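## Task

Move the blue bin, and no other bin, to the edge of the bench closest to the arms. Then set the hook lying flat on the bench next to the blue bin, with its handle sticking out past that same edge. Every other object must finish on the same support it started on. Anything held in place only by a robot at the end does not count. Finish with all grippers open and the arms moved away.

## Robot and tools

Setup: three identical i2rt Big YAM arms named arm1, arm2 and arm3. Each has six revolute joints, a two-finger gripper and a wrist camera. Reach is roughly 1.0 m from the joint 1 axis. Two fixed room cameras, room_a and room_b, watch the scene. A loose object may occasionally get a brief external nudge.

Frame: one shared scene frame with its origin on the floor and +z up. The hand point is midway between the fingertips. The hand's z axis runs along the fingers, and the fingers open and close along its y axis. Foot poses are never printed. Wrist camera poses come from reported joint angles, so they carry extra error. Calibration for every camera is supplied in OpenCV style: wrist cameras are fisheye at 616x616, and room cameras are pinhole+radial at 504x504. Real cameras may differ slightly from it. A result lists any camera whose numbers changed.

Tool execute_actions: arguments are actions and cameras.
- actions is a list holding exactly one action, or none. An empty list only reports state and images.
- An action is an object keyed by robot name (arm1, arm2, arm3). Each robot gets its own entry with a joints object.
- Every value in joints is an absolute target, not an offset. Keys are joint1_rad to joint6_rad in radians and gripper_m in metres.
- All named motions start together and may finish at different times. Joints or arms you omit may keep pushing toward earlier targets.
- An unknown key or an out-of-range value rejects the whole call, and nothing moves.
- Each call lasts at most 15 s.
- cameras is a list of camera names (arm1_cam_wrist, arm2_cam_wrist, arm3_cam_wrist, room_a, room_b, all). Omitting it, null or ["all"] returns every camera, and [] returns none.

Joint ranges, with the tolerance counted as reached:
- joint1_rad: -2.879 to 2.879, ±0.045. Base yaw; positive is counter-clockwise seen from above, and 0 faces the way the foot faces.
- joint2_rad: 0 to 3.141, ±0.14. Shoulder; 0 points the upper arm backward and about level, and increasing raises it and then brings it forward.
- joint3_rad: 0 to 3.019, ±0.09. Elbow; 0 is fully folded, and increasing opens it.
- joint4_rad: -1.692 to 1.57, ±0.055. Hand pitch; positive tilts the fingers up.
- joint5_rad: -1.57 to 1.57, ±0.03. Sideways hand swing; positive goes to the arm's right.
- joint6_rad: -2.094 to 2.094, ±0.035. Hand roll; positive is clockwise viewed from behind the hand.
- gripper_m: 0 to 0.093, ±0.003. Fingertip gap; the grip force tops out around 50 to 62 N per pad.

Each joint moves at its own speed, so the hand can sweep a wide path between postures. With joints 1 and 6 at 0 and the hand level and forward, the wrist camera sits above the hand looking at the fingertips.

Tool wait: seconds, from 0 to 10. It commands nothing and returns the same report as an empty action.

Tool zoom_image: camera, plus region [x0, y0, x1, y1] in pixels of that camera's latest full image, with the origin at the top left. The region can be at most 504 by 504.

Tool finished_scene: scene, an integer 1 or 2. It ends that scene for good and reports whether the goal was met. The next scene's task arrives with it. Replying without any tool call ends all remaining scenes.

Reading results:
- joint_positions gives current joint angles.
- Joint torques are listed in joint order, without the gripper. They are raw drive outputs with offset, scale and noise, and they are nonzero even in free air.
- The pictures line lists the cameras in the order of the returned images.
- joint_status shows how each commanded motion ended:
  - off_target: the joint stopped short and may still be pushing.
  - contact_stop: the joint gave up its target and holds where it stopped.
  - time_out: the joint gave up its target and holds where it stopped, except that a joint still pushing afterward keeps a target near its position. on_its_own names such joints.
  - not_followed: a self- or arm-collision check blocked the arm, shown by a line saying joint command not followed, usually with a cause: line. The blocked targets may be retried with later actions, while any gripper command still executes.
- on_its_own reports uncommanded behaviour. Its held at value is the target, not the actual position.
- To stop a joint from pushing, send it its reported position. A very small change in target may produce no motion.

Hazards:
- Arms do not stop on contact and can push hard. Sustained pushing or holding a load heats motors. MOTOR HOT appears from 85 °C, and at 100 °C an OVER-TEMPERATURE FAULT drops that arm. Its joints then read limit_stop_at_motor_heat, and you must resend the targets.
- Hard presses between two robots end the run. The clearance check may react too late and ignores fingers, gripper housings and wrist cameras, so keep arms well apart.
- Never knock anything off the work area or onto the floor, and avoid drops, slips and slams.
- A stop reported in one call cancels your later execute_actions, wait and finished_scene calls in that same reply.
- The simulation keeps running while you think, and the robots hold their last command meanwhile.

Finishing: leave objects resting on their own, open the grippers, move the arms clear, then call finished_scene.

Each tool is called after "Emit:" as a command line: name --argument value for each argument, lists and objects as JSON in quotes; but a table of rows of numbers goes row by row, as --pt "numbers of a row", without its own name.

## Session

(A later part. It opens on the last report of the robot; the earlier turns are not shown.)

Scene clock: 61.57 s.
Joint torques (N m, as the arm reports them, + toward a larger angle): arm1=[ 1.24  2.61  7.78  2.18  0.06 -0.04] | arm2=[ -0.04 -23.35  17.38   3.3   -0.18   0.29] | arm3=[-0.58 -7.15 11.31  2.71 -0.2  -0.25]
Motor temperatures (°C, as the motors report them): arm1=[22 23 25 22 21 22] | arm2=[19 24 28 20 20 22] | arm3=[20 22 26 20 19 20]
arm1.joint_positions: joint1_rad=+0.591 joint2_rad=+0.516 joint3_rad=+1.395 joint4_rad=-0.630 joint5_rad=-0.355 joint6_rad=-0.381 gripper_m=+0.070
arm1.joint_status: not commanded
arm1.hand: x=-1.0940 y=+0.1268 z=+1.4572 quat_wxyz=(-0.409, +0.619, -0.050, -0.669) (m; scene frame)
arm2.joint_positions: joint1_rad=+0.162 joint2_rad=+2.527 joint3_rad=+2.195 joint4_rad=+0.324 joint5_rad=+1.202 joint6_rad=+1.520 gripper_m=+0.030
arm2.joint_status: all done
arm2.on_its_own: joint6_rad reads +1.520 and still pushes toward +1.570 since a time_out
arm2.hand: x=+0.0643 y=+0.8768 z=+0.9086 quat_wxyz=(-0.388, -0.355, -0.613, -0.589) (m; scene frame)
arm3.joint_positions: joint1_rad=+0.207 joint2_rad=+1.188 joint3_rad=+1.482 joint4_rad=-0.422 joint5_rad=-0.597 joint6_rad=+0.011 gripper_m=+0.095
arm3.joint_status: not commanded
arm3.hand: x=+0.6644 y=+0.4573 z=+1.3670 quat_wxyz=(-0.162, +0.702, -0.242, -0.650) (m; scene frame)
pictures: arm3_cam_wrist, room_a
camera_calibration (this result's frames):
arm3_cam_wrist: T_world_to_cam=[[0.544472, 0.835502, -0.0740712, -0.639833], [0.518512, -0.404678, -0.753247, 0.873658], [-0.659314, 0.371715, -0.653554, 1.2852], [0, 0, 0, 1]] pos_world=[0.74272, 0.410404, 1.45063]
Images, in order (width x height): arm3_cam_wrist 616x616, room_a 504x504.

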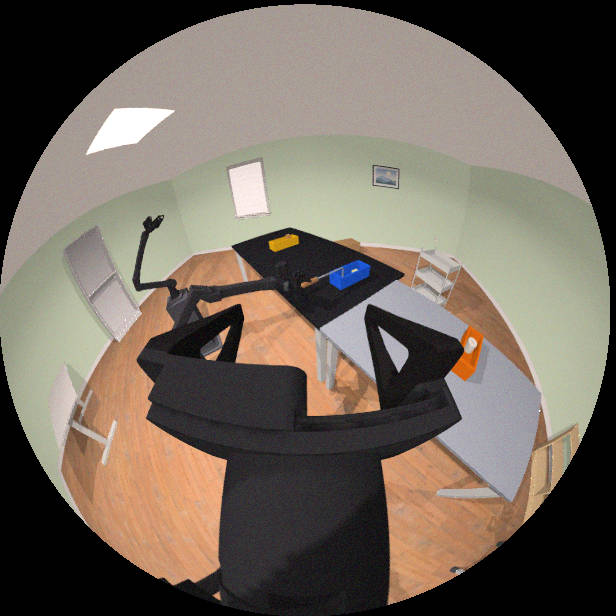

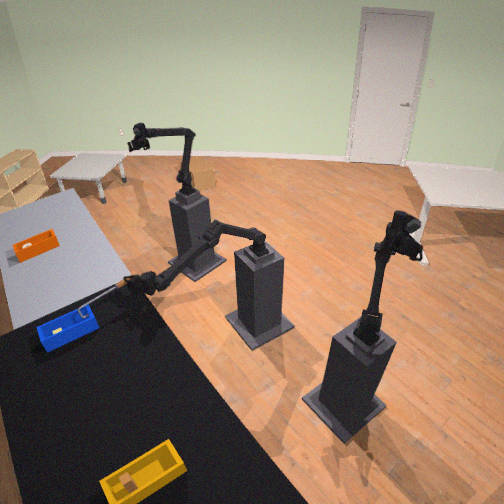

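Emit:
execute_actions --actions '[{"arm2":{"joints":{"joint2_rad":2.40,"joint3_rad":2.02,"joint4_rad":0.47}}}]' --cameras '[]'

Emit:
execute_actions --actions '[{"arm2":{"joints":{"joint1_rad":0.168,"joint2_rad":2.32,"joint3_rad":1.865,"joint4_rad":0.55}}}]' --cameras '["room_a"]'

Emit:
zoom_image --camera "room_a" --region '[20, 240, 180, 360]'

Scene clock: 63.00 s.
Joint torques (N m, as the arm reports them, + toward a larger angle): arm1=[1.56 2.9  7.54 2.15 0.04 0.07] | arm2=[ -0.3  -24.86  10.28   3.44  -0.05   0.29] | arm3=[-0.59 -7.15 11.32  2.67 -0.21 -0.25]
Motor temperatures (°C, as the motors report them): arm1=[22 23 25 22 21 22] | arm2=[19 24 28 20 20 22] | arm3=[20 22 26 20 19 20]
arm1.joint_positions: joint1_rad=+0.591 joint2_rad=+0.516 joint3_rad=+1.395 joint4_rad=-0.630 joint5_rad=-0.355 joint6_rad=-0.381 gripper_m=+0.070
arm1.joint_status: not commanded
arm1.hand: x=-1.0940 y=+0.1268 z=+1.4572 quat_wxyz=(-0.409, +0.619, -0.050, -0.669) (m; scene frame)
arm2.joint_positions: joint1_rad=+0.162 joint2_rad=+2.445 joint3_rad=+2.010 joint4_rad=+0.433 joint5_rad=+1.199 joint6_rad=+1.521 gripper_m=+0.030
arm2.joint_status: all done
arm2.on_its_own: joint6_rad reads +1.521 and still pushes toward +1.570 since a time_out
arm2.hand: x=+0.0668 y=+0.8482 z=+0.9004 quat_wxyz=(-0.386, -0.356, -0.611, -0.592) (m; scene frame)
arm3.joint_positions: joint1_rad=+0.207 joint2_rad=+1.188 joint3_rad=+1.482 joint4_rad=-0.422 joint5_rad=-0.597 joint6_rad=+0.011 gripper_m=+0.095
arm3.joint_status: not commanded
arm3.hand: x=+0.6644 y=+0.4573 z=+1.3670 quat_wxyz=(-0.162, +0.702, -0.242, -0.650) (m; scene frame)
pictures: none
No camera images: the call's "cameras" was empty. Leave "cameras" out to get every camera's image.

Scene clock: 63.87 s.
Joint torques (N m, as the arm reports them, + toward a larger angle): arm1=[ 2.03  2.99  7.61  2.29  0.08 -0.03] | arm2=[  0.39 -24.98   9.42   3.58   0.02   0.27] | arm3=[-0.6  -7.18 11.34  2.7  -0.21 -0.26]
Motor temperatures (°C, as the motors report them): arm1=[22 22 25 22 21 22] | arm2=[19 24 28 20 20 22] | arm3=[20 22 26 20 19 20]
arm1.joint_positions: joint1_rad=+0.591 joint2_rad=+0.516 joint3_rad=+1.395 joint4_rad=-0.630 joint5_rad=-0.355 joint6_rad=-0.381 gripper_m=+0.070
arm1.joint_status: not commanded
arm1.hand: x=-1.0940 y=+0.1268 z=+1.4572 quat_wxyz=(-0.409, +0.619, -0.050, -0.669) (m; scene frame)
arm2.joint_positions: joint1_rad=+0.162 joint2_rad=+2.380 joint3_rad=+1.861 joint4_rad=+0.510 joint5_rad=+1.198 joint6_rad=+1.522 gripper_m=+0.030
arm2.joint_status: all done
arm2.on_its_own: joint6_rad reads +1.522 and still pushes toward +1.570 since a time_out
arm2.hand: x=+0.0693 y=+0.8207 z=+0.8928 quat_wxyz=(-0.387, -0.355, -0.613, -0.590) (m; scene frame)
arm3.joint_positions: joint1_rad=+0.207 joint2_rad=+1.188 joint3_rad=+1.482 joint4_rad=-0.422 joint5_rad=-0.597 joint6_rad=+0.011 gripper_m=+0.095
arm3.joint_status: not commanded
arm3.hand: x=+0.6644 y=+0.4573 z=+1.3670 quat_wxyz=(-0.162, +0.702, -0.242, -0.650) (m; scene frame)
pictures: room_a
Images, in order (width x height): room_a 504x504.

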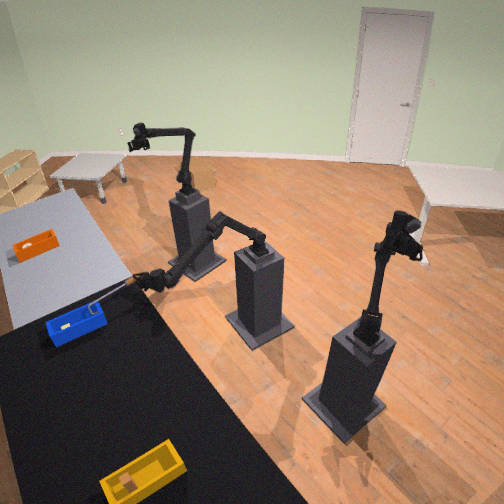

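Region (20, 240, 180, 360) of room_a's 504x504 image, scaled by 3.150, with more detail than that image has; it fills the top 378 rows of this view, and the rest is white.

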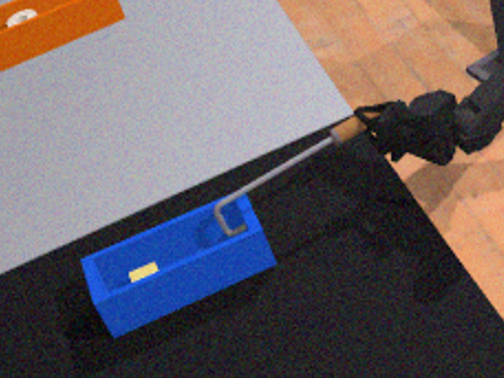

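Working. Larger steps.

Emit:
execute_actions --actions '[{"arm2":{"joints":{"joint1_rad":0.18,"joint2_rad":2.145,"joint3_rad":1.51,"joint4_rad":0.72}}}]' --cameras '[]'

Emit:
execute_actions --actions '[{"arm2":{"joints":{"joint1_rad":0.195,"joint2_rad":1.98,"joint3_rad":1.187,"joint4_rad":0.875}}}]' --cameras '["room_a","arm3_cam_wrist"]'

Emit:
zoom_image --camera "room_a" --region '[60, 230, 220, 350]'

Emit:
zoom_image --camera "arm3_cam_wrist" --region '[250, 240, 380, 340]'

Scene clock: 65.17 s.
Joint torques (N m, as the arm reports them, + toward a larger angle): arm1=[1.71 2.32 7.67 2.3  0.1  0.07] | arm2=[  0.06 -19.74   7.89   2.65  -0.13  -0.04] | arm3=[-0.68 -7.24 11.32  2.71 -0.21 -0.26]
Motor temperatures (°C, as the motors report them): arm1=[22 22 25 22 21 22] | arm2=[19 24 28 20 20 22] | arm3=[20 22 26 20 19 20]
arm1.joint_positions: joint1_rad=+0.591 joint2_rad=+0.516 joint3_rad=+1.395 joint4_rad=-0.630 joint5_rad=-0.355 joint6_rad=-0.381 gripper_m=+0.070
arm1.joint_status: not commanded
arm1.hand: x=-1.0940 y=+0.1268 z=+1.4572 quat_wxyz=(-0.409, +0.619, -0.050, -0.669) (m; scene frame)
arm2.joint_positions: joint1_rad=+0.177 joint2_rad=+2.169 joint3_rad=+1.515 joint4_rad=+0.697 joint5_rad=+1.200 joint6_rad=+1.549 gripper_m=+0.030
arm2.joint_status: all done
arm2.hand: x=+0.0659 y=+0.7418 z=+0.9194 quat_wxyz=(-0.364, -0.370, -0.596, -0.613) (m; scene frame)
arm3.joint_positions: joint1_rad=+0.207 joint2_rad=+1.188 joint3_rad=+1.482 joint4_rad=-0.422 joint5_rad=-0.597 joint6_rad=+0.011 gripper_m=+0.095
arm3.joint_status: not commanded
arm3.hand: x=+0.6644 y=+0.4573 z=+1.3670 quat_wxyz=(-0.162, +0.702, -0.242, -0.650) (m; scene frame)
pictures: none
No camera images: the call's "cameras" was empty. Leave "cameras" out to get every camera's image.

Scene clock: 66.27 s.
Joint torques (N m, as the arm reports them, + toward a larger angle): arm1=[2.14 1.41 7.57 2.41 0.15 0.01] | arm2=[ -0.1  -17.5    8.37   3.43  -0.12   0.23] | arm3=[-0.59 -7.29 11.3   2.68 -0.21 -0.25]
Motor temperatures (°C, as the motors report them): arm1=[22 22 24 22 21 22] | arm2=[19 24 27 20 20 22] | arm3=[20 22 27 20 19 20]
arm1.joint_positions: joint1_rad=+0.591 joint2_rad=+0.516 joint3_rad=+1.395 joint4_rad=-0.630 joint5_rad=-0.355 joint6_rad=-0.381 gripper_m=+0.070
arm1.joint_status: not commanded
arm1.hand: x=-1.0940 y=+0.1268 z=+1.4572 quat_wxyz=(-0.409, +0.619, -0.050, -0.669) (m; scene frame)
arm2.joint_positions: joint1_rad=+0.192 joint2_rad=+2.013 joint3_rad=+1.175 joint4_rad=+0.837 joint5_rad=+1.200 joint6_rad=+1.526 gripper_m=+0.030
arm2.joint_status: all done
arm2.hand: x=+0.0666 y=+0.6500 z=+0.8996 quat_wxyz=(-0.376, -0.349, -0.615, -0.598) (m; scene frame)
arm3.joint_positions: joint1_rad=+0.207 joint2_rad=+1.188 joint3_rad=+1.482 joint4_rad=-0.422 joint5_rad=-0.597 joint6_rad=+0.011 gripper_m=+0.095
arm3.joint_status: not commanded
arm3.hand: x=+0.6644 y=+0.4573 z=+1.3670 quat_wxyz=(-0.162, +0.702, -0.242, -0.650) (m; scene frame)
pictures: arm3_cam_wrist, room_a
camera_calibration (this result's frames):
arm3_cam_wrist: T_world_to_cam=[[0.544472, 0.835502, -0.0740712, -0.639833], [0.518512, -0.404678, -0.753247, 0.873658], [-0.659314, 0.371715, -0.653554, 1.2852], [0, 0, 0, 1]] pos_world=[0.74272, 0.410404, 1.45063]
Images, in order (width x height): arm3_cam_wrist 616x616, room_a 504x504.

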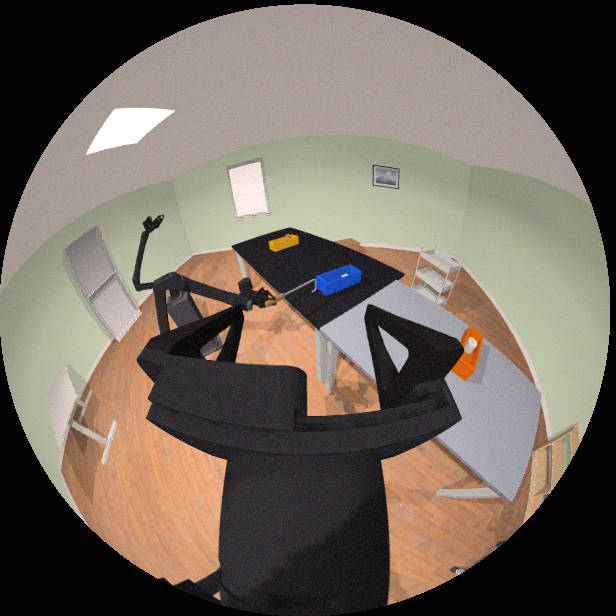

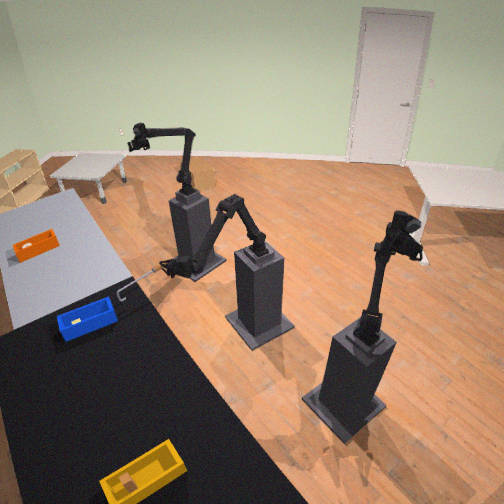

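Region (60, 230, 220, 350) of room_a's 504x504 image, scaled by 3.150, with more detail than that image has; it fills the top 378 rows of this view, and the rest is white.

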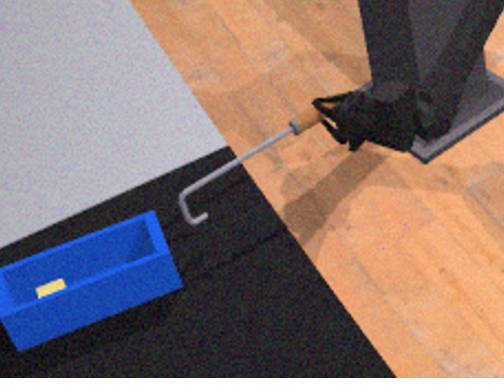

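Region (250, 240, 380, 340) of arm3_cam_wrist's 616x616 image, scaled by 3.877, with more detail than that image has; it fills the top 388 rows of this view, and the rest is white.

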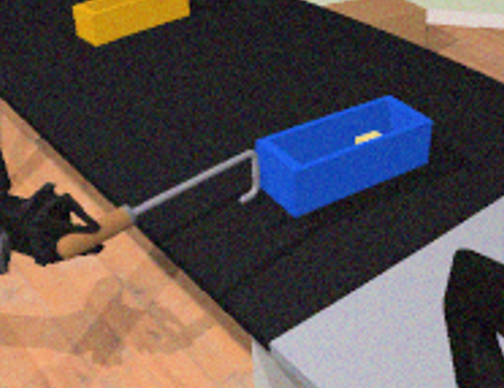

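Emit:
execute_actions --actions '[{"arm2":{"joints":{"joint1_rad":0.178,"joint2_rad":2.1,"joint3_rad":1.79}}}]' --cameras '[]'

Emit:
execute_actions --actions '[{"arm2":{"joints":{"joint2_rad":2.29,"joint4_rad":0.68}}}]' --cameras '["room_a","arm3_cam_wrist"]'

Emit:
zoom_image --camera "room_a" --region '[40, 230, 200, 350]'

Emit:
zoom_image --camera "arm3_cam_wrist" --region '[250, 240, 380, 340]'

Scene clock: 68.37 s.
Joint torques (N m, as the arm reports them, + toward a larger angle): arm1=[ 1.5   2.32  7.76  2.11  0.06 -0.05] | arm2=[ -0.39 -20.24  14.9    2.64  -0.63   0.27] | arm3=[-0.62 -7.25 11.29  2.69 -0.21 -0.25]
Motor temperatures (°C, as the motors report them): arm1=[22 22 24 22 21 22] | arm2=[19 24 28 20 20 22] | arm3=[20 22 27 20 19 20]
arm1.joint_positions: joint1_rad=+0.591 joint2_rad=+0.516 joint3_rad=+1.395 joint4_rad=-0.630 joint5_rad=-0.355 joint6_rad=-0.381 gripper_m=+0.070
arm1.joint_status: not commanded
arm1.hand: x=-1.0940 y=+0.1268 z=+1.4572 quat_wxyz=(-0.409, +0.619, -0.050, -0.669) (m; scene frame)
arm2.joint_positions: joint1_rad=+0.182 joint2_rad=+2.120 joint3_rad=+1.728 joint4_rad=+0.847 joint5_rad=+1.203 joint6_rad=+1.523 gripper_m=+0.030
arm2.joint_status: all done
arm2.hand: x=+0.0604 y=+0.7638 z=+1.0722 quat_wxyz=(-0.276, -0.444, -0.474, -0.709) (m; scene frame)
arm3.joint_positions: joint1_rad=+0.207 joint2_rad=+1.188 joint3_rad=+1.482 joint4_rad=-0.422 joint5_rad=-0.597 joint6_rad=+0.011 gripper_m=+0.095
arm3.joint_status: not commanded
arm3.hand: x=+0.6644 y=+0.4573 z=+1.3670 quat_wxyz=(-0.162, +0.702, -0.242, -0.650) (m; scene frame)
pictures: none
No camera images: the call's "cameras" was empty. Leave "cameras" out to get every camera's image.

Scene clock: 69.60 s.
Joint torques (N m, as the arm reports them, + toward a larger angle): arm1=[ 1.61  2.72  7.48  2.3   0.11 -0.03] | arm2=[ -0.48 -24.16  13.11   3.    -0.25   0.31] | arm3=[-0.55 -7.09 11.31  2.69 -0.2  -0.25]
Motor temperatures (°C, as the motors report them): arm1=[22 22 24 22 21 22] | arm2=[19 24 28 20 20 22] | arm3=[20 22 27 20 19 20]
arm1.joint_positions: joint1_rad=+0.591 joint2_rad=+0.516 joint3_rad=+1.395 joint4_rad=-0.630 joint5_rad=-0.355 joint6_rad=-0.381 gripper_m=+0.070
arm1.joint_status: not commanded
arm1.hand: x=-1.0940 y=+0.1268 z=+1.4572 quat_wxyz=(-0.409, +0.619, -0.050, -0.669) (m; scene frame)
arm2.joint_positions: joint1_rad=+0.182 joint2_rad=+2.347 joint3_rad=+1.739 joint4_rad=+0.652 joint5_rad=+1.202 joint6_rad=+1.520 gripper_m=+0.030
arm2.joint_status: all done
arm2.hand: x=+0.0565 y=+0.7961 z=+0.8813 quat_wxyz=(-0.372, -0.361, -0.602, -0.608) (m; scene frame)
arm3.joint_positions: joint1_rad=+0.207 joint2_rad=+1.188 joint3_rad=+1.482 joint4_rad=-0.422 joint5_rad=-0.597 joint6_rad=+0.011 gripper_m=+0.095
arm3.joint_status: not commanded
arm3.hand: x=+0.6644 y=+0.4573 z=+1.3670 quat_wxyz=(-0.162, +0.702, -0.242, -0.650) (m; scene frame)
pictures: arm3_cam_wrist, room_a
camera_calibration (this result's frames):
arm3_cam_wrist: T_world_to_cam=[[0.544472, 0.835502, -0.0740712, -0.639833], [0.518512, -0.404678, -0.753247, 0.873658], [-0.659314, 0.371715, -0.653554, 1.2852], [0, 0, 0, 1]] pos_world=[0.74272, 0.410404, 1.45063]
Images, in order (width x height): arm3_cam_wrist 616x616, room_a 504x504.

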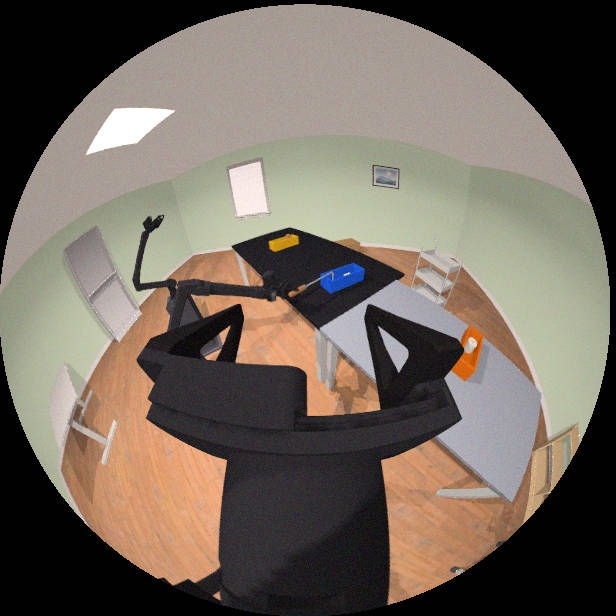

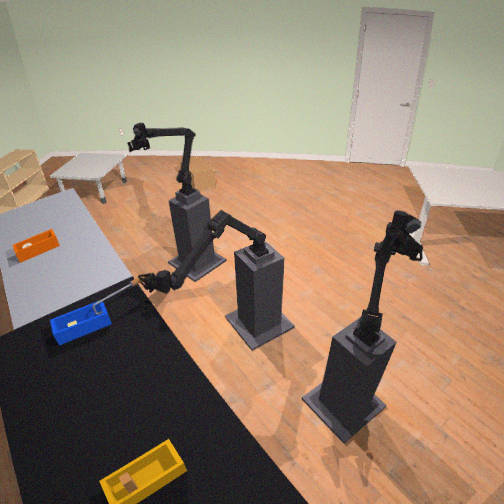

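Region (40, 230, 200, 350) of room_a's 504x504 image, scaled by 3.150, with more detail than that image has; it fills the top 378 rows of this view, and the rest is white.

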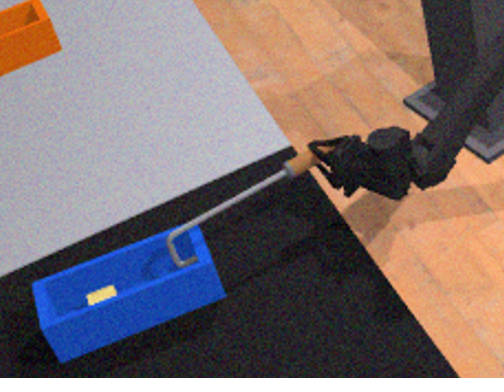

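Region (250, 240, 380, 340) of arm3_cam_wrist's 616x616 image, scaled by 3.877, with more detail than that image has; it fills the top 388 rows of this view, and the rest is white.

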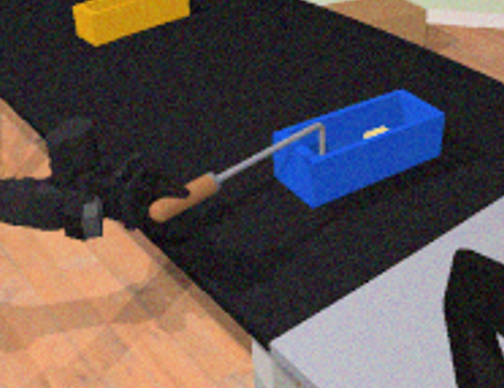

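Emit:
execute_actions --actions '[{"arm2":{"joints":{"joint2_rad":2.205,"joint3_rad":1.565,"joint4_rad":0.705}}}]' --cameras '[]'

Emit:
execute_actions --actions '[{"arm2":{"joints":{"joint1_rad":0.19,"joint2_rad":2.116,"joint3_rad":1.385,"joint4_rad":0.795}}}]' --cameras '[]'

Emit:
execute_actions --actions '[{"arm2":{"joints":{"joint1_rad":0.2,"joint2_rad":2.027,"joint3_rad":1.205,"joint4_rad":0.885}}}]' --cameras '[]'

Emit:
execute_actions --actions '[{"arm2":{"joints":{"joint1_rad":0.21,"joint2_rad":1.942,"joint3_rad":1.035,"joint4_rad":0.97}}}]' --cameras '["room_a","arm3_cam_wrist"]'

Emit:
zoom_image --camera "room_a" --region '[60, 230, 220, 350]'

Emit:
zoom_image --camera "arm3_cam_wrist" --region '[250, 240, 380, 340]'

Scene clock: 71.00 s.
Joint torques (N m, as the arm reports them, + toward a larger angle): arm1=[ 1.69  2.78  7.41  2.3   0.11 -0.01] | arm2=[ -0.41 -21.08   8.97   3.31  -0.04   0.29] | arm3=[-0.56 -7.19 11.31  2.67 -0.21 -0.25]
Motor temperatures (°C, as the motors report them): arm1=[22 22 24 22 21 22] | arm2=[19 24 28 20 20 22] | arm3=[20 22 27 20 19 20]
arm1.joint_positions: joint1_rad=+0.591 joint2_rad=+0.516 joint3_rad=+1.395 joint4_rad=-0.630 joint5_rad=-0.355 joint6_rad=-0.381 gripper_m=+0.070
arm1.joint_status: not commanded
arm1.hand: x=-1.0940 y=+0.1268 z=+1.4572 quat_wxyz=(-0.409, +0.619, -0.050, -0.669) (m; scene frame)
arm2.joint_positions: joint1_rad=+0.182 joint2_rad=+2.242 joint3_rad=+1.557 joint4_rad=+0.670 joint5_rad=+1.199 joint6_rad=+1.521 gripper_m=+0.030
arm2.joint_status: all done
arm2.hand: x=+0.0610 y=+0.7541 z=+0.8812 quat_wxyz=(-0.383, -0.347, -0.619, -0.592) (m; scene frame)
arm3.joint_positions: joint1_rad=+0.207 joint2_rad=+1.188 joint3_rad=+1.482 joint4_rad=-0.422 joint5_rad=-0.597 joint6_rad=+0.011 gripper_m=+0.095
arm3.joint_status: not commanded
arm3.hand: x=+0.6644 y=+0.4573 z=+1.3670 quat_wxyz=(-0.162, +0.702, -0.242, -0.650) (m; scene frame)
pictures: none
No camera images: the call's "cameras" was empty. Leave "cameras" out to get every camera's image.

Scene clock: 71.90 s.
Joint torques (N m, as the arm reports them, + toward a larger angle): arm1=[1.33 2.54 7.69 2.57 0.05 0.04] | arm2=[  0.38 -20.67   7.96   3.58   0.01   0.29] | arm3=[-0.55 -7.18 11.29  2.71 -0.21 -0.25]
Motor temperatures (°C, as the motors report them): arm1=[22 22 24 22 21 22] | arm2=[19 24 27 20 20 22] | arm3=[20 22 27 20 19 20]
arm1.joint_positions: joint1_rad=+0.591 joint2_rad=+0.516 joint3_rad=+1.395 joint4_rad=-0.630 joint5_rad=-0.355 joint6_rad=-0.381 gripper_m=+0.070
arm1.joint_status: not commanded
arm1.hand: x=-1.0940 y=+0.1268 z=+1.4572 quat_wxyz=(-0.409, +0.619, -0.050, -0.669) (m; scene frame)
arm2.joint_positions: joint1_rad=+0.184 joint2_rad=+2.165 joint3_rad=+1.380 joint4_rad=+0.755 joint5_rad=+1.198 joint6_rad=+1.521 gripper_m=+0.030
arm2.joint_status: all done
arm2.hand: x=+0.0647 y=+0.7089 z=+0.8727 quat_wxyz=(-0.385, -0.343, -0.623, -0.588) (m; scene frame)
arm3.joint_positions: joint1_rad=+0.207 joint2_rad=+1.188 joint3_rad=+1.482 joint4_rad=-0.422 joint5_rad=-0.597 joint6_rad=+0.011 gripper_m=+0.095
arm3.joint_status: not commanded
arm3.hand: x=+0.6644 y=+0.4573 z=+1.3670 quat_wxyz=(-0.162, +0.702, -0.242, -0.650) (m; scene frame)
pictures: none
No camera images: the call's "cameras" was empty. Leave "cameras" out to get every camera's image.

Scene clock: 72.80 s.
Joint torques (N m, as the arm reports them, + toward a larger angle): arm1=[2.09 2.3  7.64 2.41 0.08 0.03] | arm2=[  0.38 -18.74   7.29   3.6    0.02   0.31] | arm3=[-0.64 -7.15 11.33  2.68 -0.22 -0.26]
Motor temperatures (°C, as the motors report them): arm1=[22 22 24 22 21 22] | arm2=[19 24 27 20 20 22] | arm3=[20 22 27 20 19 20]
arm1.joint_positions: joint1_rad=+0.591 joint2_rad=+0.516 joint3_rad=+1.395 joint4_rad=-0.630 joint5_rad=-0.355 joint6_rad=-0.381 gripper_m=+0.070
arm1.joint_status: not commanded
arm1.hand: x=-1.0940 y=+0.1268 z=+1.4572 quat_wxyz=(-0.409, +0.619, -0.050, -0.669) (m; scene frame)
arm2.joint_positions: joint1_rad=+0.196 joint2_rad=+2.072 joint3_rad=+1.201 joint4_rad=+0.845 joint5_rad=+1.198 joint6_rad=+1.521 gripper_m=+0.030
arm2.joint_status: all done
arm2.hand: x=+0.0628 y=+0.6592 z=+0.8747 quat_wxyz=(-0.381, -0.340, -0.624, -0.592) (m; scene frame)
arm3.joint_positions: joint1_rad=+0.207 joint2_rad=+1.188 joint3_rad=+1.482 joint4_rad=-0.422 joint5_rad=-0.597 joint6_rad=+0.011 gripper_m=+0.095
arm3.joint_status: not commanded
arm3.hand: x=+0.6644 y=+0.4573 z=+1.3670 quat_wxyz=(-0.162, +0.702, -0.242, -0.650) (m; scene frame)
pictures: none
No camera images: the call's "cameras" was empty. Leave "cameras" out to get every camera's image.

Scene clock: 73.67 s.
Joint torques (N m, as the arm reports them, + toward a larger angle): arm1=[ 1.84  2.44  7.71  2.38  0.08 -0.04] | arm2=[  0.38 -16.92   6.75   3.59  -0.01   0.3 ] | arm3=[-0.63 -7.2  11.33  2.68 -0.21 -0.24]
Motor temperatures (°C, as the motors report them): arm1=[22 22 24 22 21 22] | arm2=[19 24 27 20 20 22] | arm3=[20 22 28 20 19 20]
arm1.joint_positions: joint1_rad=+0.591 joint2_rad=+0.516 joint3_rad=+1.395 joint4_rad=-0.630 joint5_rad=-0.355 joint6_rad=-0.381 gripper_m=+0.070
arm1.joint_status: not commanded
arm1.hand: x=-1.0940 y=+0.1268 z=+1.4572 quat_wxyz=(-0.409, +0.619, -0.050, -0.669) (m; scene frame)
arm2.joint_positions: joint1_rad=+0.205 joint2_rad=+1.984 joint3_rad=+1.031 joint4_rad=+0.930 joint5_rad=+1.198 joint6_rad=+1.521 gripper_m=+0.030
arm2.joint_status: all done
arm2.hand: x=+0.0635 y=+0.6083 z=+0.8757 quat_wxyz=(-0.378, -0.338, -0.625, -0.594) (m; scene frame)
arm3.joint_positions: joint1_rad=+0.207 joint2_rad=+1.188 joint3_rad=+1.482 joint4_rad=-0.422 joint5_rad=-0.597 joint6_rad=+0.011 gripper_m=+0.095
arm3.joint_status: not commanded
arm3.hand: x=+0.6644 y=+0.4573 z=+1.3670 quat_wxyz=(-0.162, +0.702, -0.242, -0.650) (m; scene frame)
pictures: arm3_cam_wrist, room_a
camera_calibration (this result's frames):
arm3_cam_wrist: T_world_to_cam=[[0.544472, 0.835502, -0.0740712, -0.639833], [0.518512, -0.404678, -0.753247, 0.873658], [-0.659314, 0.371715, -0.653554, 1.2852], [0, 0, 0, 1]] pos_world=[0.74272, 0.410404, 1.45063]
Images, in order (width x height): arm3_cam_wrist 616x616, room_a 504x504.

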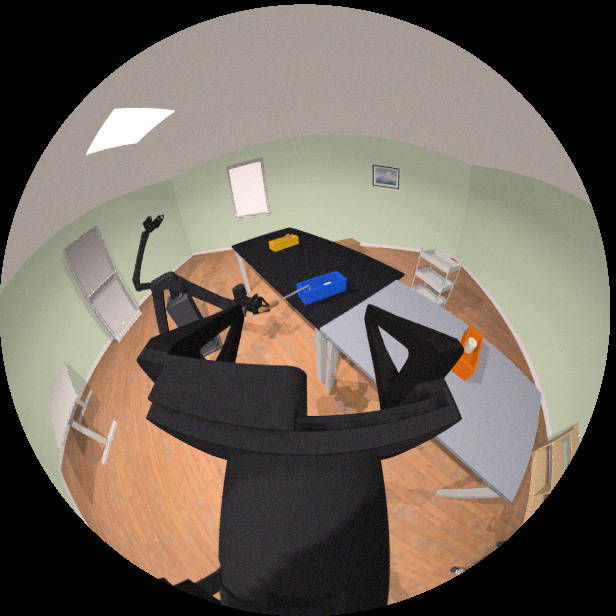

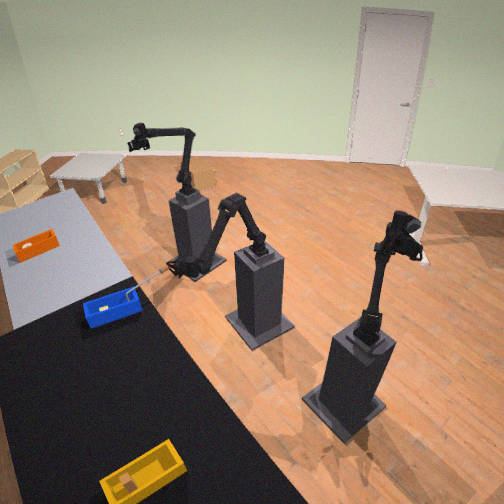

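Region (60, 230, 220, 350) of room_a's 504x504 image, scaled by 3.150, with more detail than that image has; it fills the top 378 rows of this view, and the rest is white.

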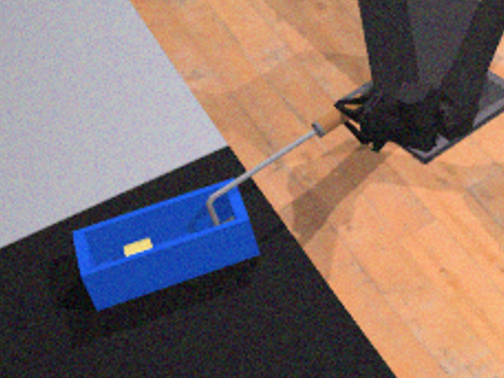

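Region (250, 240, 380, 340) of arm3_cam_wrist's 616x616 image, scaled by 3.877, with more detail than that image has; it fills the top 388 rows of this view, and the rest is white.

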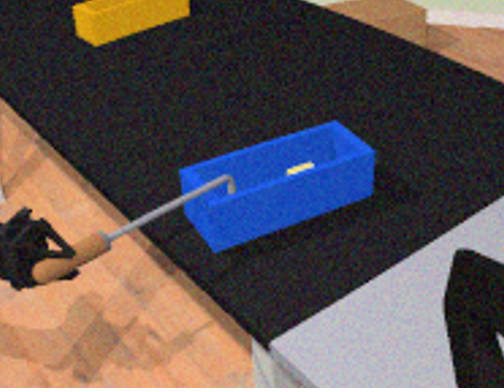

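Emit:
execute_actions --actions '[{"arm2":{"joints":{"joint2_rad":1.857,"joint3_rad":0.865,"joint4_rad":1.053}}}]' --cameras '["room_a","arm3_cam_wrist"]'

Emit:
zoom_image --camera "room_a" --region '[60, 230, 220, 350]'

Emit:
zoom_image --camera "arm3_cam_wrist" --region '[250, 240, 380, 340]'

Scene clock: 74.73 s.
Joint torques (N m, as the arm reports them, + toward a larger angle): arm1=[ 1.87  2.72  7.75  2.29  0.13 -0.01] | arm2=[  0.29 -14.74   6.23   3.55  -0.02   0.29] | arm3=[-0.53 -7.12 11.33  2.68 -0.2  -0.26]
Motor temperatures (°C, as the motors report them): arm1=[22 22 24 22 21 22] | arm2=[19 24 27 20 20 22] | arm3=[20 22 28 20 19 20]
arm1.joint_positions: joint1_rad=+0.591 joint2_rad=+0.516 joint3_rad=+1.395 joint4_rad=-0.630 joint5_rad=-0.355 joint6_rad=-0.381 gripper_m=+0.070
arm1.joint_status: not commanded
arm1.hand: x=-1.0940 y=+0.1268 z=+1.4572 quat_wxyz=(-0.409, +0.619, -0.050, -0.669) (m; scene frame)
arm2.joint_positions: joint1_rad=+0.205 joint2_rad=+1.894 joint3_rad=+0.860 joint4_rad=+1.013 joint5_rad=+1.198 joint6_rad=+1.521 gripper_m=+0.030
arm2.joint_status: all done
arm2.hand: x=+0.0711 y=+0.5533 z=+0.8771 quat_wxyz=(-0.377, -0.339, -0.624, -0.595) (m; scene frame)
arm3.joint_positions: joint1_rad=+0.207 joint2_rad=+1.188 joint3_rad=+1.482 joint4_rad=-0.422 joint5_rad=-0.597 joint6_rad=+0.011 gripper_m=+0.095
arm3.joint_status: not commanded
arm3.hand: x=+0.6644 y=+0.4573 z=+1.3670 quat_wxyz=(-0.162, +0.702, -0.242, -0.650) (m; scene frame)
pictures: arm3_cam_wrist, room_a
camera_calibration (this result's frames):
arm3_cam_wrist: T_world_to_cam=[[0.544472, 0.835502, -0.0740712, -0.639833], [0.518512, -0.404678, -0.753247, 0.873658], [-0.659314, 0.371715, -0.653554, 1.2852], [0, 0, 0, 1]] pos_world=[0.74272, 0.410404, 1.45063]
Images, in order (width x height): arm3_cam_wrist 616x616, room_a 504x504.

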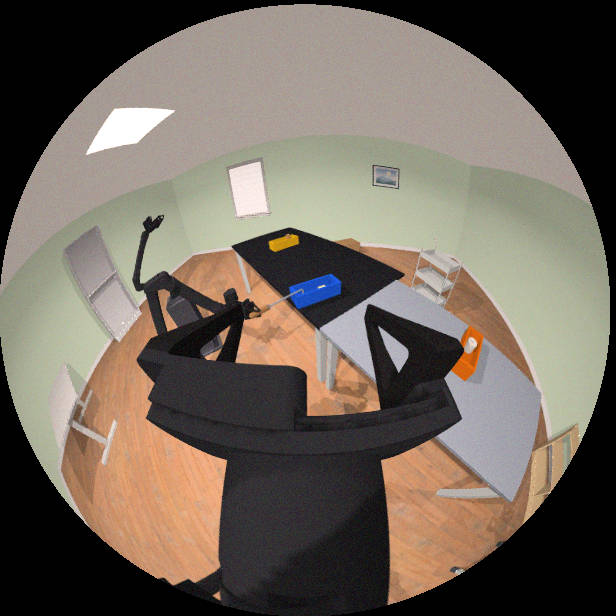

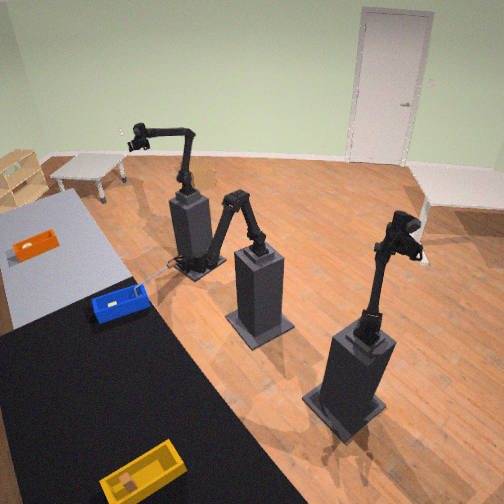

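Region (60, 230, 220, 350) of room_a's 504x504 image, scaled by 3.150, with more detail than that image has; it fills the top 378 rows of this view, and the rest is white.

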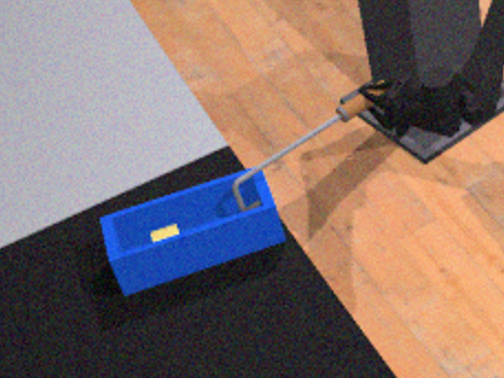

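Region (250, 240, 380, 340) of arm3_cam_wrist's 616x616 image, scaled by 3.877, with more detail than that image has; it fills the top 388 rows of this view, and the rest is white.

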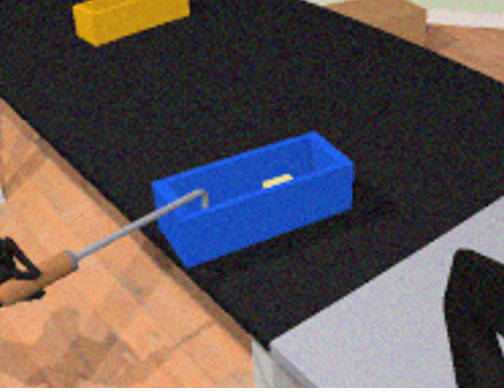

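Emit:
execute_actions --actions '[{"arm2":{"joints":{"joint3_rad":1.73,"joint6_rad":2.0}}}]' --cameras '[]'

Emit:
execute_actions --actions '[{"arm2":{"joints":{"joint1_rad":0.43,"joint2_rad":2.27,"joint4_rad":0.61,"joint5_rad":1.215}}}]' --cameras '["room_a","arm3_cam_wrist"]'

Emit:
zoom_image --camera "room_a" --region '[60, 250, 240, 380]'

Scene clock: 78.13 s.
Joint torques (N m, as the arm reports them, + toward a larger angle): arm1=[0.72 2.35 7.49 2.33 0.12 0.06] | arm2=[  0.39 -17.28  15.4    1.84  -1.08   0.14] | arm3=[-0.69 -7.22 11.31  2.68 -0.2  -0.25]
Motor temperatures (°C, as the motors report them): arm1=[22 22 24 22 21 22] | arm2=[19 24 27 20 20 22] | arm3=[20 22 28 20 19 20]
arm1.joint_positions: joint1_rad=+0.591 joint2_rad=+0.516 joint3_rad=+1.395 joint4_rad=-0.630 joint5_rad=-0.355 joint6_rad=-0.381 gripper_m=+0.070
arm1.joint_status: not commanded
arm1.hand: x=-1.0940 y=+0.1268 z=+1.4572 quat_wxyz=(-0.409, +0.619, -0.050, -0.669) (m; scene frame)
arm2.joint_positions: joint1_rad=+0.205 joint2_rad=+1.880 joint3_rad=+1.664 joint4_rad=+1.033 joint5_rad=+1.207 joint6_rad=+1.972 gripper_m=+0.030
arm2.joint_status: all done
arm2.hand: x=+0.0545 y=+0.6813 z=+1.2272 quat_wxyz=(+0.002, -0.563, -0.231, -0.793) (m; scene frame)
arm3.joint_positions: joint1_rad=+0.207 joint2_rad=+1.188 joint3_rad=+1.482 joint4_rad=-0.422 joint5_rad=-0.597 joint6_rad=+0.011 gripper_m=+0.095
arm3.joint_status: not commanded
arm3.hand: x=+0.6644 y=+0.4573 z=+1.3670 quat_wxyz=(-0.162, +0.702, -0.242, -0.650) (m; scene frame)
pictures: none
No camera images: the call's "cameras" was empty. Leave "cameras" out to get every camera's image.

Scene clock: 79.97 s.
Joint torques (N m, as the arm reports them, + toward a larger angle): arm1=[ 1.93  2.64  7.82  2.49  0.04 -0.03] | arm2=[  0.07 -22.85  12.69   3.37   0.03   0.34] | arm3=[-0.53 -7.08 11.34  2.68 -0.21 -0.25]
Motor temperatures (°C, as the motors report them): arm1=[22 22 24 22 21 22] | arm2=[19 24 27 20 20 22] | arm3=[20 22 28 20 19 20]
arm1.joint_positions: joint1_rad=+0.591 joint2_rad=+0.516 joint3_rad=+1.395 joint4_rad=-0.630 joint5_rad=-0.355 joint6_rad=-0.381 gripper_m=+0.070
arm1.joint_status: not commanded
arm1.hand: x=-1.0940 y=+0.1268 z=+1.4572 quat_wxyz=(-0.409, +0.619, -0.050, -0.669) (m; scene frame)
arm2.joint_positions: joint1_rad=+0.427 joint2_rad=+2.312 joint3_rad=+1.683 joint4_rad=+0.574 joint5_rad=+1.213 joint6_rad=+1.946 gripper_m=+0.030
arm2.joint_status: all done
arm2.hand: x=-0.1335 y=+0.7763 z=+0.8727 quat_wxyz=(-0.183, -0.398, -0.593, -0.676) (m; scene frame)
arm3.joint_positions: joint1_rad=+0.207 joint2_rad=+1.188 joint3_rad=+1.482 joint4_rad=-0.422 joint5_rad=-0.597 joint6_rad=+0.011 gripper_m=+0.095
arm3.joint_status: not commanded
arm3.hand: x=+0.6644 y=+0.4573 z=+1.3670 quat_wxyz=(-0.162, +0.702, -0.242, -0.650) (m; scene frame)
pictures: arm3_cam_wrist, room_a
camera_calibration (this result's frames):
arm3_cam_wrist: T_world_to_cam=[[0.544472, 0.835502, -0.0740712, -0.639833], [0.518512, -0.404678, -0.753247, 0.873658], [-0.659314, 0.371715, -0.653554, 1.2852], [0, 0, 0, 1]] pos_world=[0.74272, 0.410404, 1.45063]
Images, in order (width x height): arm3_cam_wrist 616x616, room_a 504x504.

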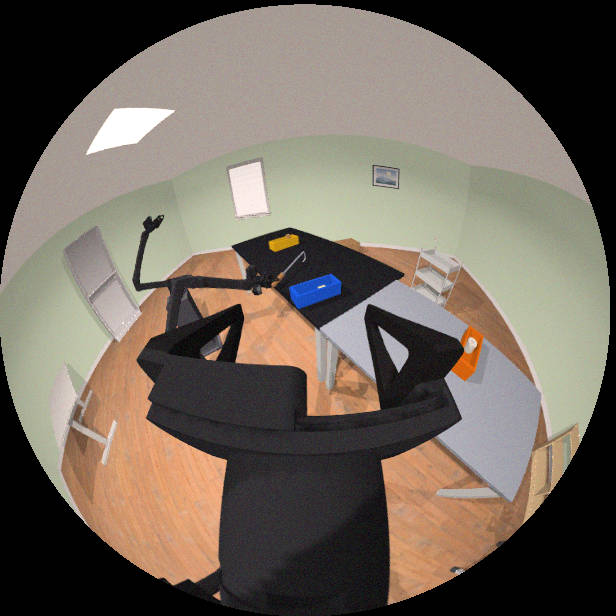

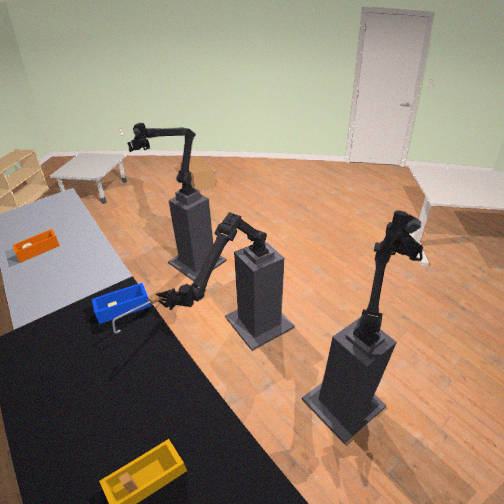

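Region (60, 250, 240, 380) of room_a's 504x504 image, scaled by 2.800, with more detail than that image has.

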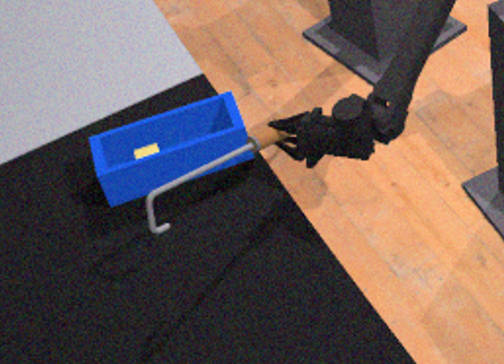

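Emit:
execute_actions --actions '[{"arm2":{"joints":{"joint2_rad":2.385}}}]' --cameras '["room_a","arm3_cam_wrist"]'

Emit:
zoom_image --camera "room_a" --region '[90, 270, 230, 370]'

Emit:
zoom_image --camera "arm3_cam_wrist" --region '[230, 240, 350, 320]'

Scene clock: 81.47 s.
Joint torques (N m, as the arm reports them, + toward a larger angle): arm1=[2.35 1.81 7.48 2.26 0.11 0.05] | arm2=[  0.39 -21.61  12.14   3.29   0.11   0.32] | arm3=[-0.5  -7.17 11.31  2.7  -0.21 -0.26]
Motor temperatures (°C, as the motors report them): arm1=[22 22 24 22 21 22] | arm2=[19 24 27 20 20 22] | arm3=[20 22 28 20 19 20]
arm1.joint_positions: joint1_rad=+0.591 joint2_rad=+0.516 joint3_rad=+1.395 joint4_rad=-0.630 joint5_rad=-0.355 joint6_rad=-0.381 gripper_m=+0.070
arm1.joint_status: not commanded
arm1.hand: x=-1.0940 y=+0.1268 z=+1.4572 quat_wxyz=(-0.409, +0.619, -0.050, -0.669) (m; scene frame)
arm2.joint_positions: joint1_rad=+0.427 joint2_rad=+2.411 joint3_rad=+1.683 joint4_rad=+0.577 joint5_rad=+1.213 joint6_rad=+1.949 gripper_m=+0.030
arm2.joint_status: all done
arm2.hand: x=-0.1324 y=+0.7731 z=+0.7992 quat_wxyz=(-0.210, -0.378, -0.619, -0.655) (m; scene frame)
arm3.joint_positions: joint1_rad=+0.207 joint2_rad=+1.188 joint3_rad=+1.482 joint4_rad=-0.422 joint5_rad=-0.597 joint6_rad=+0.011 gripper_m=+0.095
arm3.joint_status: not commanded
arm3.hand: x=+0.6644 y=+0.4573 z=+1.3670 quat_wxyz=(-0.162, +0.702, -0.242, -0.650) (m; scene frame)
pictures: arm3_cam_wrist, room_a
camera_calibration (this result's frames):
arm3_cam_wrist: T_world_to_cam=[[0.544472, 0.835502, -0.0740712, -0.639833], [0.518512, -0.404678, -0.753247, 0.873658], [-0.659314, 0.371715, -0.653554, 1.2852], [0, 0, 0, 1]] pos_world=[0.74272, 0.410404, 1.45063]
Images, in order (width x height): arm3_cam_wrist 616x616, room_a 504x504.

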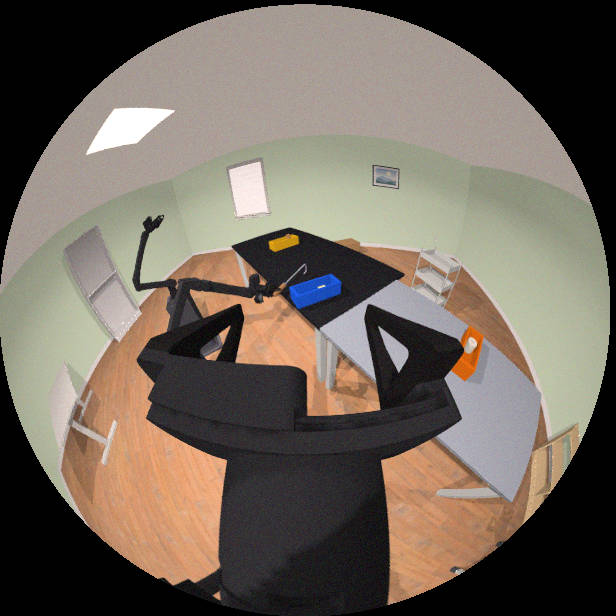

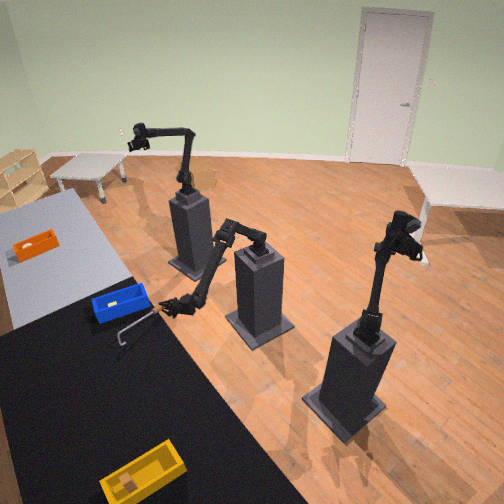

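Region (90, 270, 230, 370) of room_a's 504x504 image, scaled by 3.600, with more detail than that image has; it fills the top 360 rows of this view, and the rest is white.

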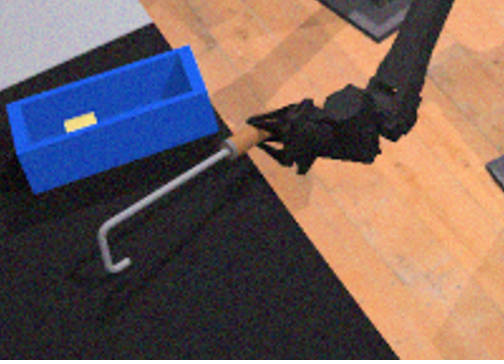

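Region (230, 240, 350, 320) of arm3_cam_wrist's 616x616 image, scaled by 4.200, with more detail than that image has.

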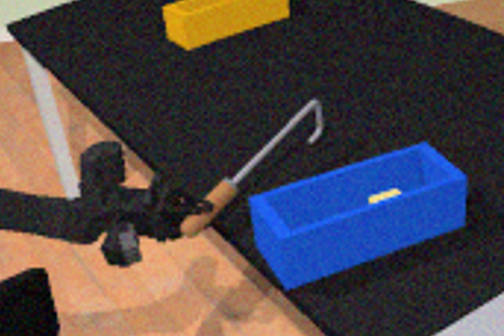

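Emit:
execute_actions --actions '[{"arm2":{"joints":{"joint4_rad":0.51}}}]' --cameras '["room_a"]'

Emit:
zoom_image --camera "room_a" --region '[90, 270, 230, 370]'

Scene clock: 82.43 s.
Joint torques (N m, as the arm reports them, + toward a larger angle): arm1=[ 2.06  2.29  7.52  2.21  0.07 -0.03] | arm2=[  0.43 -21.74  12.13   1.61   0.12  -0.02] | arm3=[-0.54 -7.17 11.32  2.67 -0.2  -0.26]
Motor temperatures (°C, as the motors report them): arm1=[22 22 24 22 21 22] | arm2=[19 24 27 20 20 22] | arm3=[20 22 28 20 19 20]
arm1.joint_positions: joint1_rad=+0.591 joint2_rad=+0.516 joint3_rad=+1.395 joint4_rad=-0.630 joint5_rad=-0.355 joint6_rad=-0.381 gripper_m=+0.070
arm1.joint_status: not commanded
arm1.hand: x=-1.0940 y=+0.1268 z=+1.4572 quat_wxyz=(-0.409, +0.619, -0.050, -0.669) (m; scene frame)
arm2.joint_positions: joint1_rad=+0.427 joint2_rad=+2.411 joint3_rad=+1.683 joint4_rad=+0.511 joint5_rad=+1.214 joint6_rad=+1.979 gripper_m=+0.030
arm2.joint_status: all done
arm2.hand: x=-0.1318 y=+0.7715 z=+0.7905 quat_wxyz=(-0.220, -0.374, -0.631, -0.643) (m; scene frame)
arm3.joint_positions: joint1_rad=+0.207 joint2_rad=+1.188 joint3_rad=+1.482 joint4_rad=-0.422 joint5_rad=-0.597 joint6_rad=+0.011 gripper_m=+0.095
arm3.joint_status: not commanded
arm3.hand: x=+0.6644 y=+0.4573 z=+1.3670 quat_wxyz=(-0.162, +0.702, -0.242, -0.650) (m; scene frame)
pictures: room_a
Images, in order (width x height): room_a 504x504.

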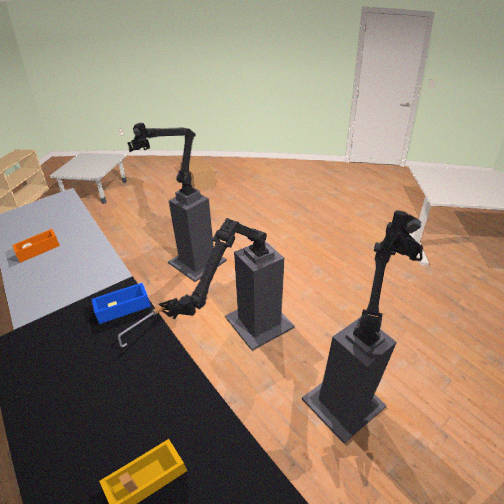

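Region (90, 270, 230, 370) of room_a's 504x504 image, scaled by 3.600, with more detail than that image has; it fills the top 360 rows of this view, and the rest is white.

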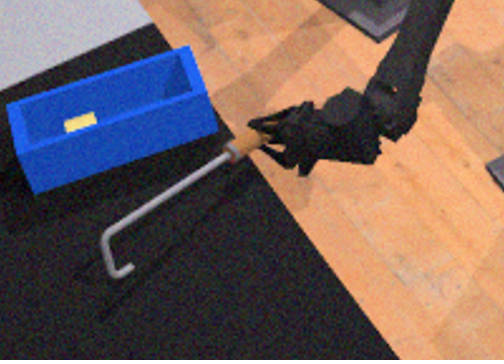

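Tip is resting on the bench. Open.

Emit:
execute_actions --actions '[{"arm2":{"joints":{"gripper_m":0.07}}}]' --cameras '["room_a","arm2_cam_wrist"]'

Emit:
zoom_image --camera "room_a" --region '[90, 270, 230, 370]'

Scene clock: 83.47 s.
Joint torques (N m, as the arm reports them, + toward a larger angle): arm1=[1.52 2.89 7.77 2.36 0.08 0.  ] | arm2=[  0.3  -20.98  12.26   1.66   0.12  -0.14] | arm3=[-0.45 -7.06 11.34  2.68 -0.21 -0.25]
Motor temperatures (°C, as the motors report them): arm1=[22 22 24 22 21 22] | arm2=[19 24 27 20 20 22] | arm3=[20 22 28 20 19 20]
arm1.joint_positions: joint1_rad=+0.591 joint2_rad=+0.516 joint3_rad=+1.395 joint4_rad=-0.630 joint5_rad=-0.355 joint6_rad=-0.381 gripper_m=+0.070
arm1.joint_status: not commanded
arm1.hand: x=-1.0940 y=+0.1268 z=+1.4572 quat_wxyz=(-0.409, +0.619, -0.050, -0.669) (m; scene frame)
arm2.joint_positions: joint1_rad=+0.427 joint2_rad=+2.403 joint3_rad=+1.683 joint4_rad=+0.510 joint5_rad=+1.214 joint6_rad=+1.989 gripper_m=+0.070
arm2.joint_status: all done
arm2.hand: x=-0.1320 y=+0.7720 z=+0.7959 quat_wxyz=(-0.214, -0.378, -0.627, -0.646) (m; scene frame)
arm3.joint_positions: joint1_rad=+0.207 joint2_rad=+1.188 joint3_rad=+1.482 joint4_rad=-0.422 joint5_rad=-0.597 joint6_rad=+0.011 gripper_m=+0.095
arm3.joint_status: not commanded
arm3.hand: x=+0.6644 y=+0.4573 z=+1.3670 quat_wxyz=(-0.162, +0.702, -0.242, -0.650) (m; scene frame)
pictures: arm2_cam_wrist, room_a
camera_calibration (this result's frames):
arm2_cam_wrist: T_world_to_cam=[[-0.193087, 0.133652, -0.972036, 0.643811], [-0.947948, 0.230244, 0.21996, -0.471265], [0.253203, 0.963911, 0.0822378, -0.649103], [0, 0, 0, 1]] pos_world=[-0.158068, 0.648137, 0.782848]
Images, in order (width x height): arm2_cam_wrist 616x616, room_a 504x504.

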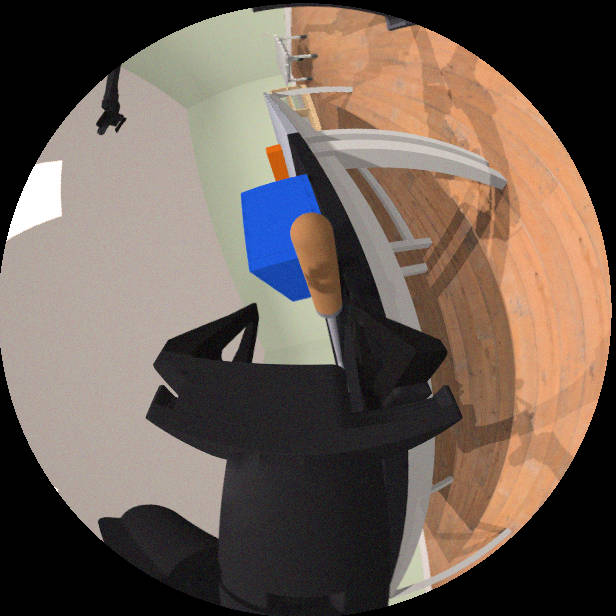

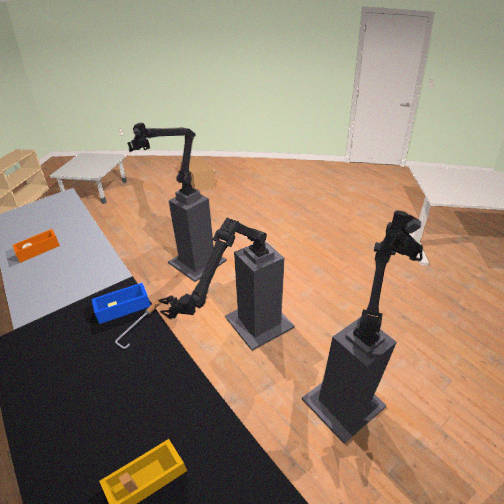

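Region (90, 270, 230, 370) of room_a's 504x504 image, scaled by 3.600, with more detail than that image has; it fills the top 360 rows of this view, and the rest is white.

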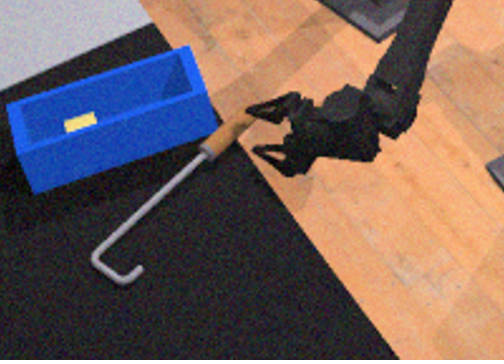

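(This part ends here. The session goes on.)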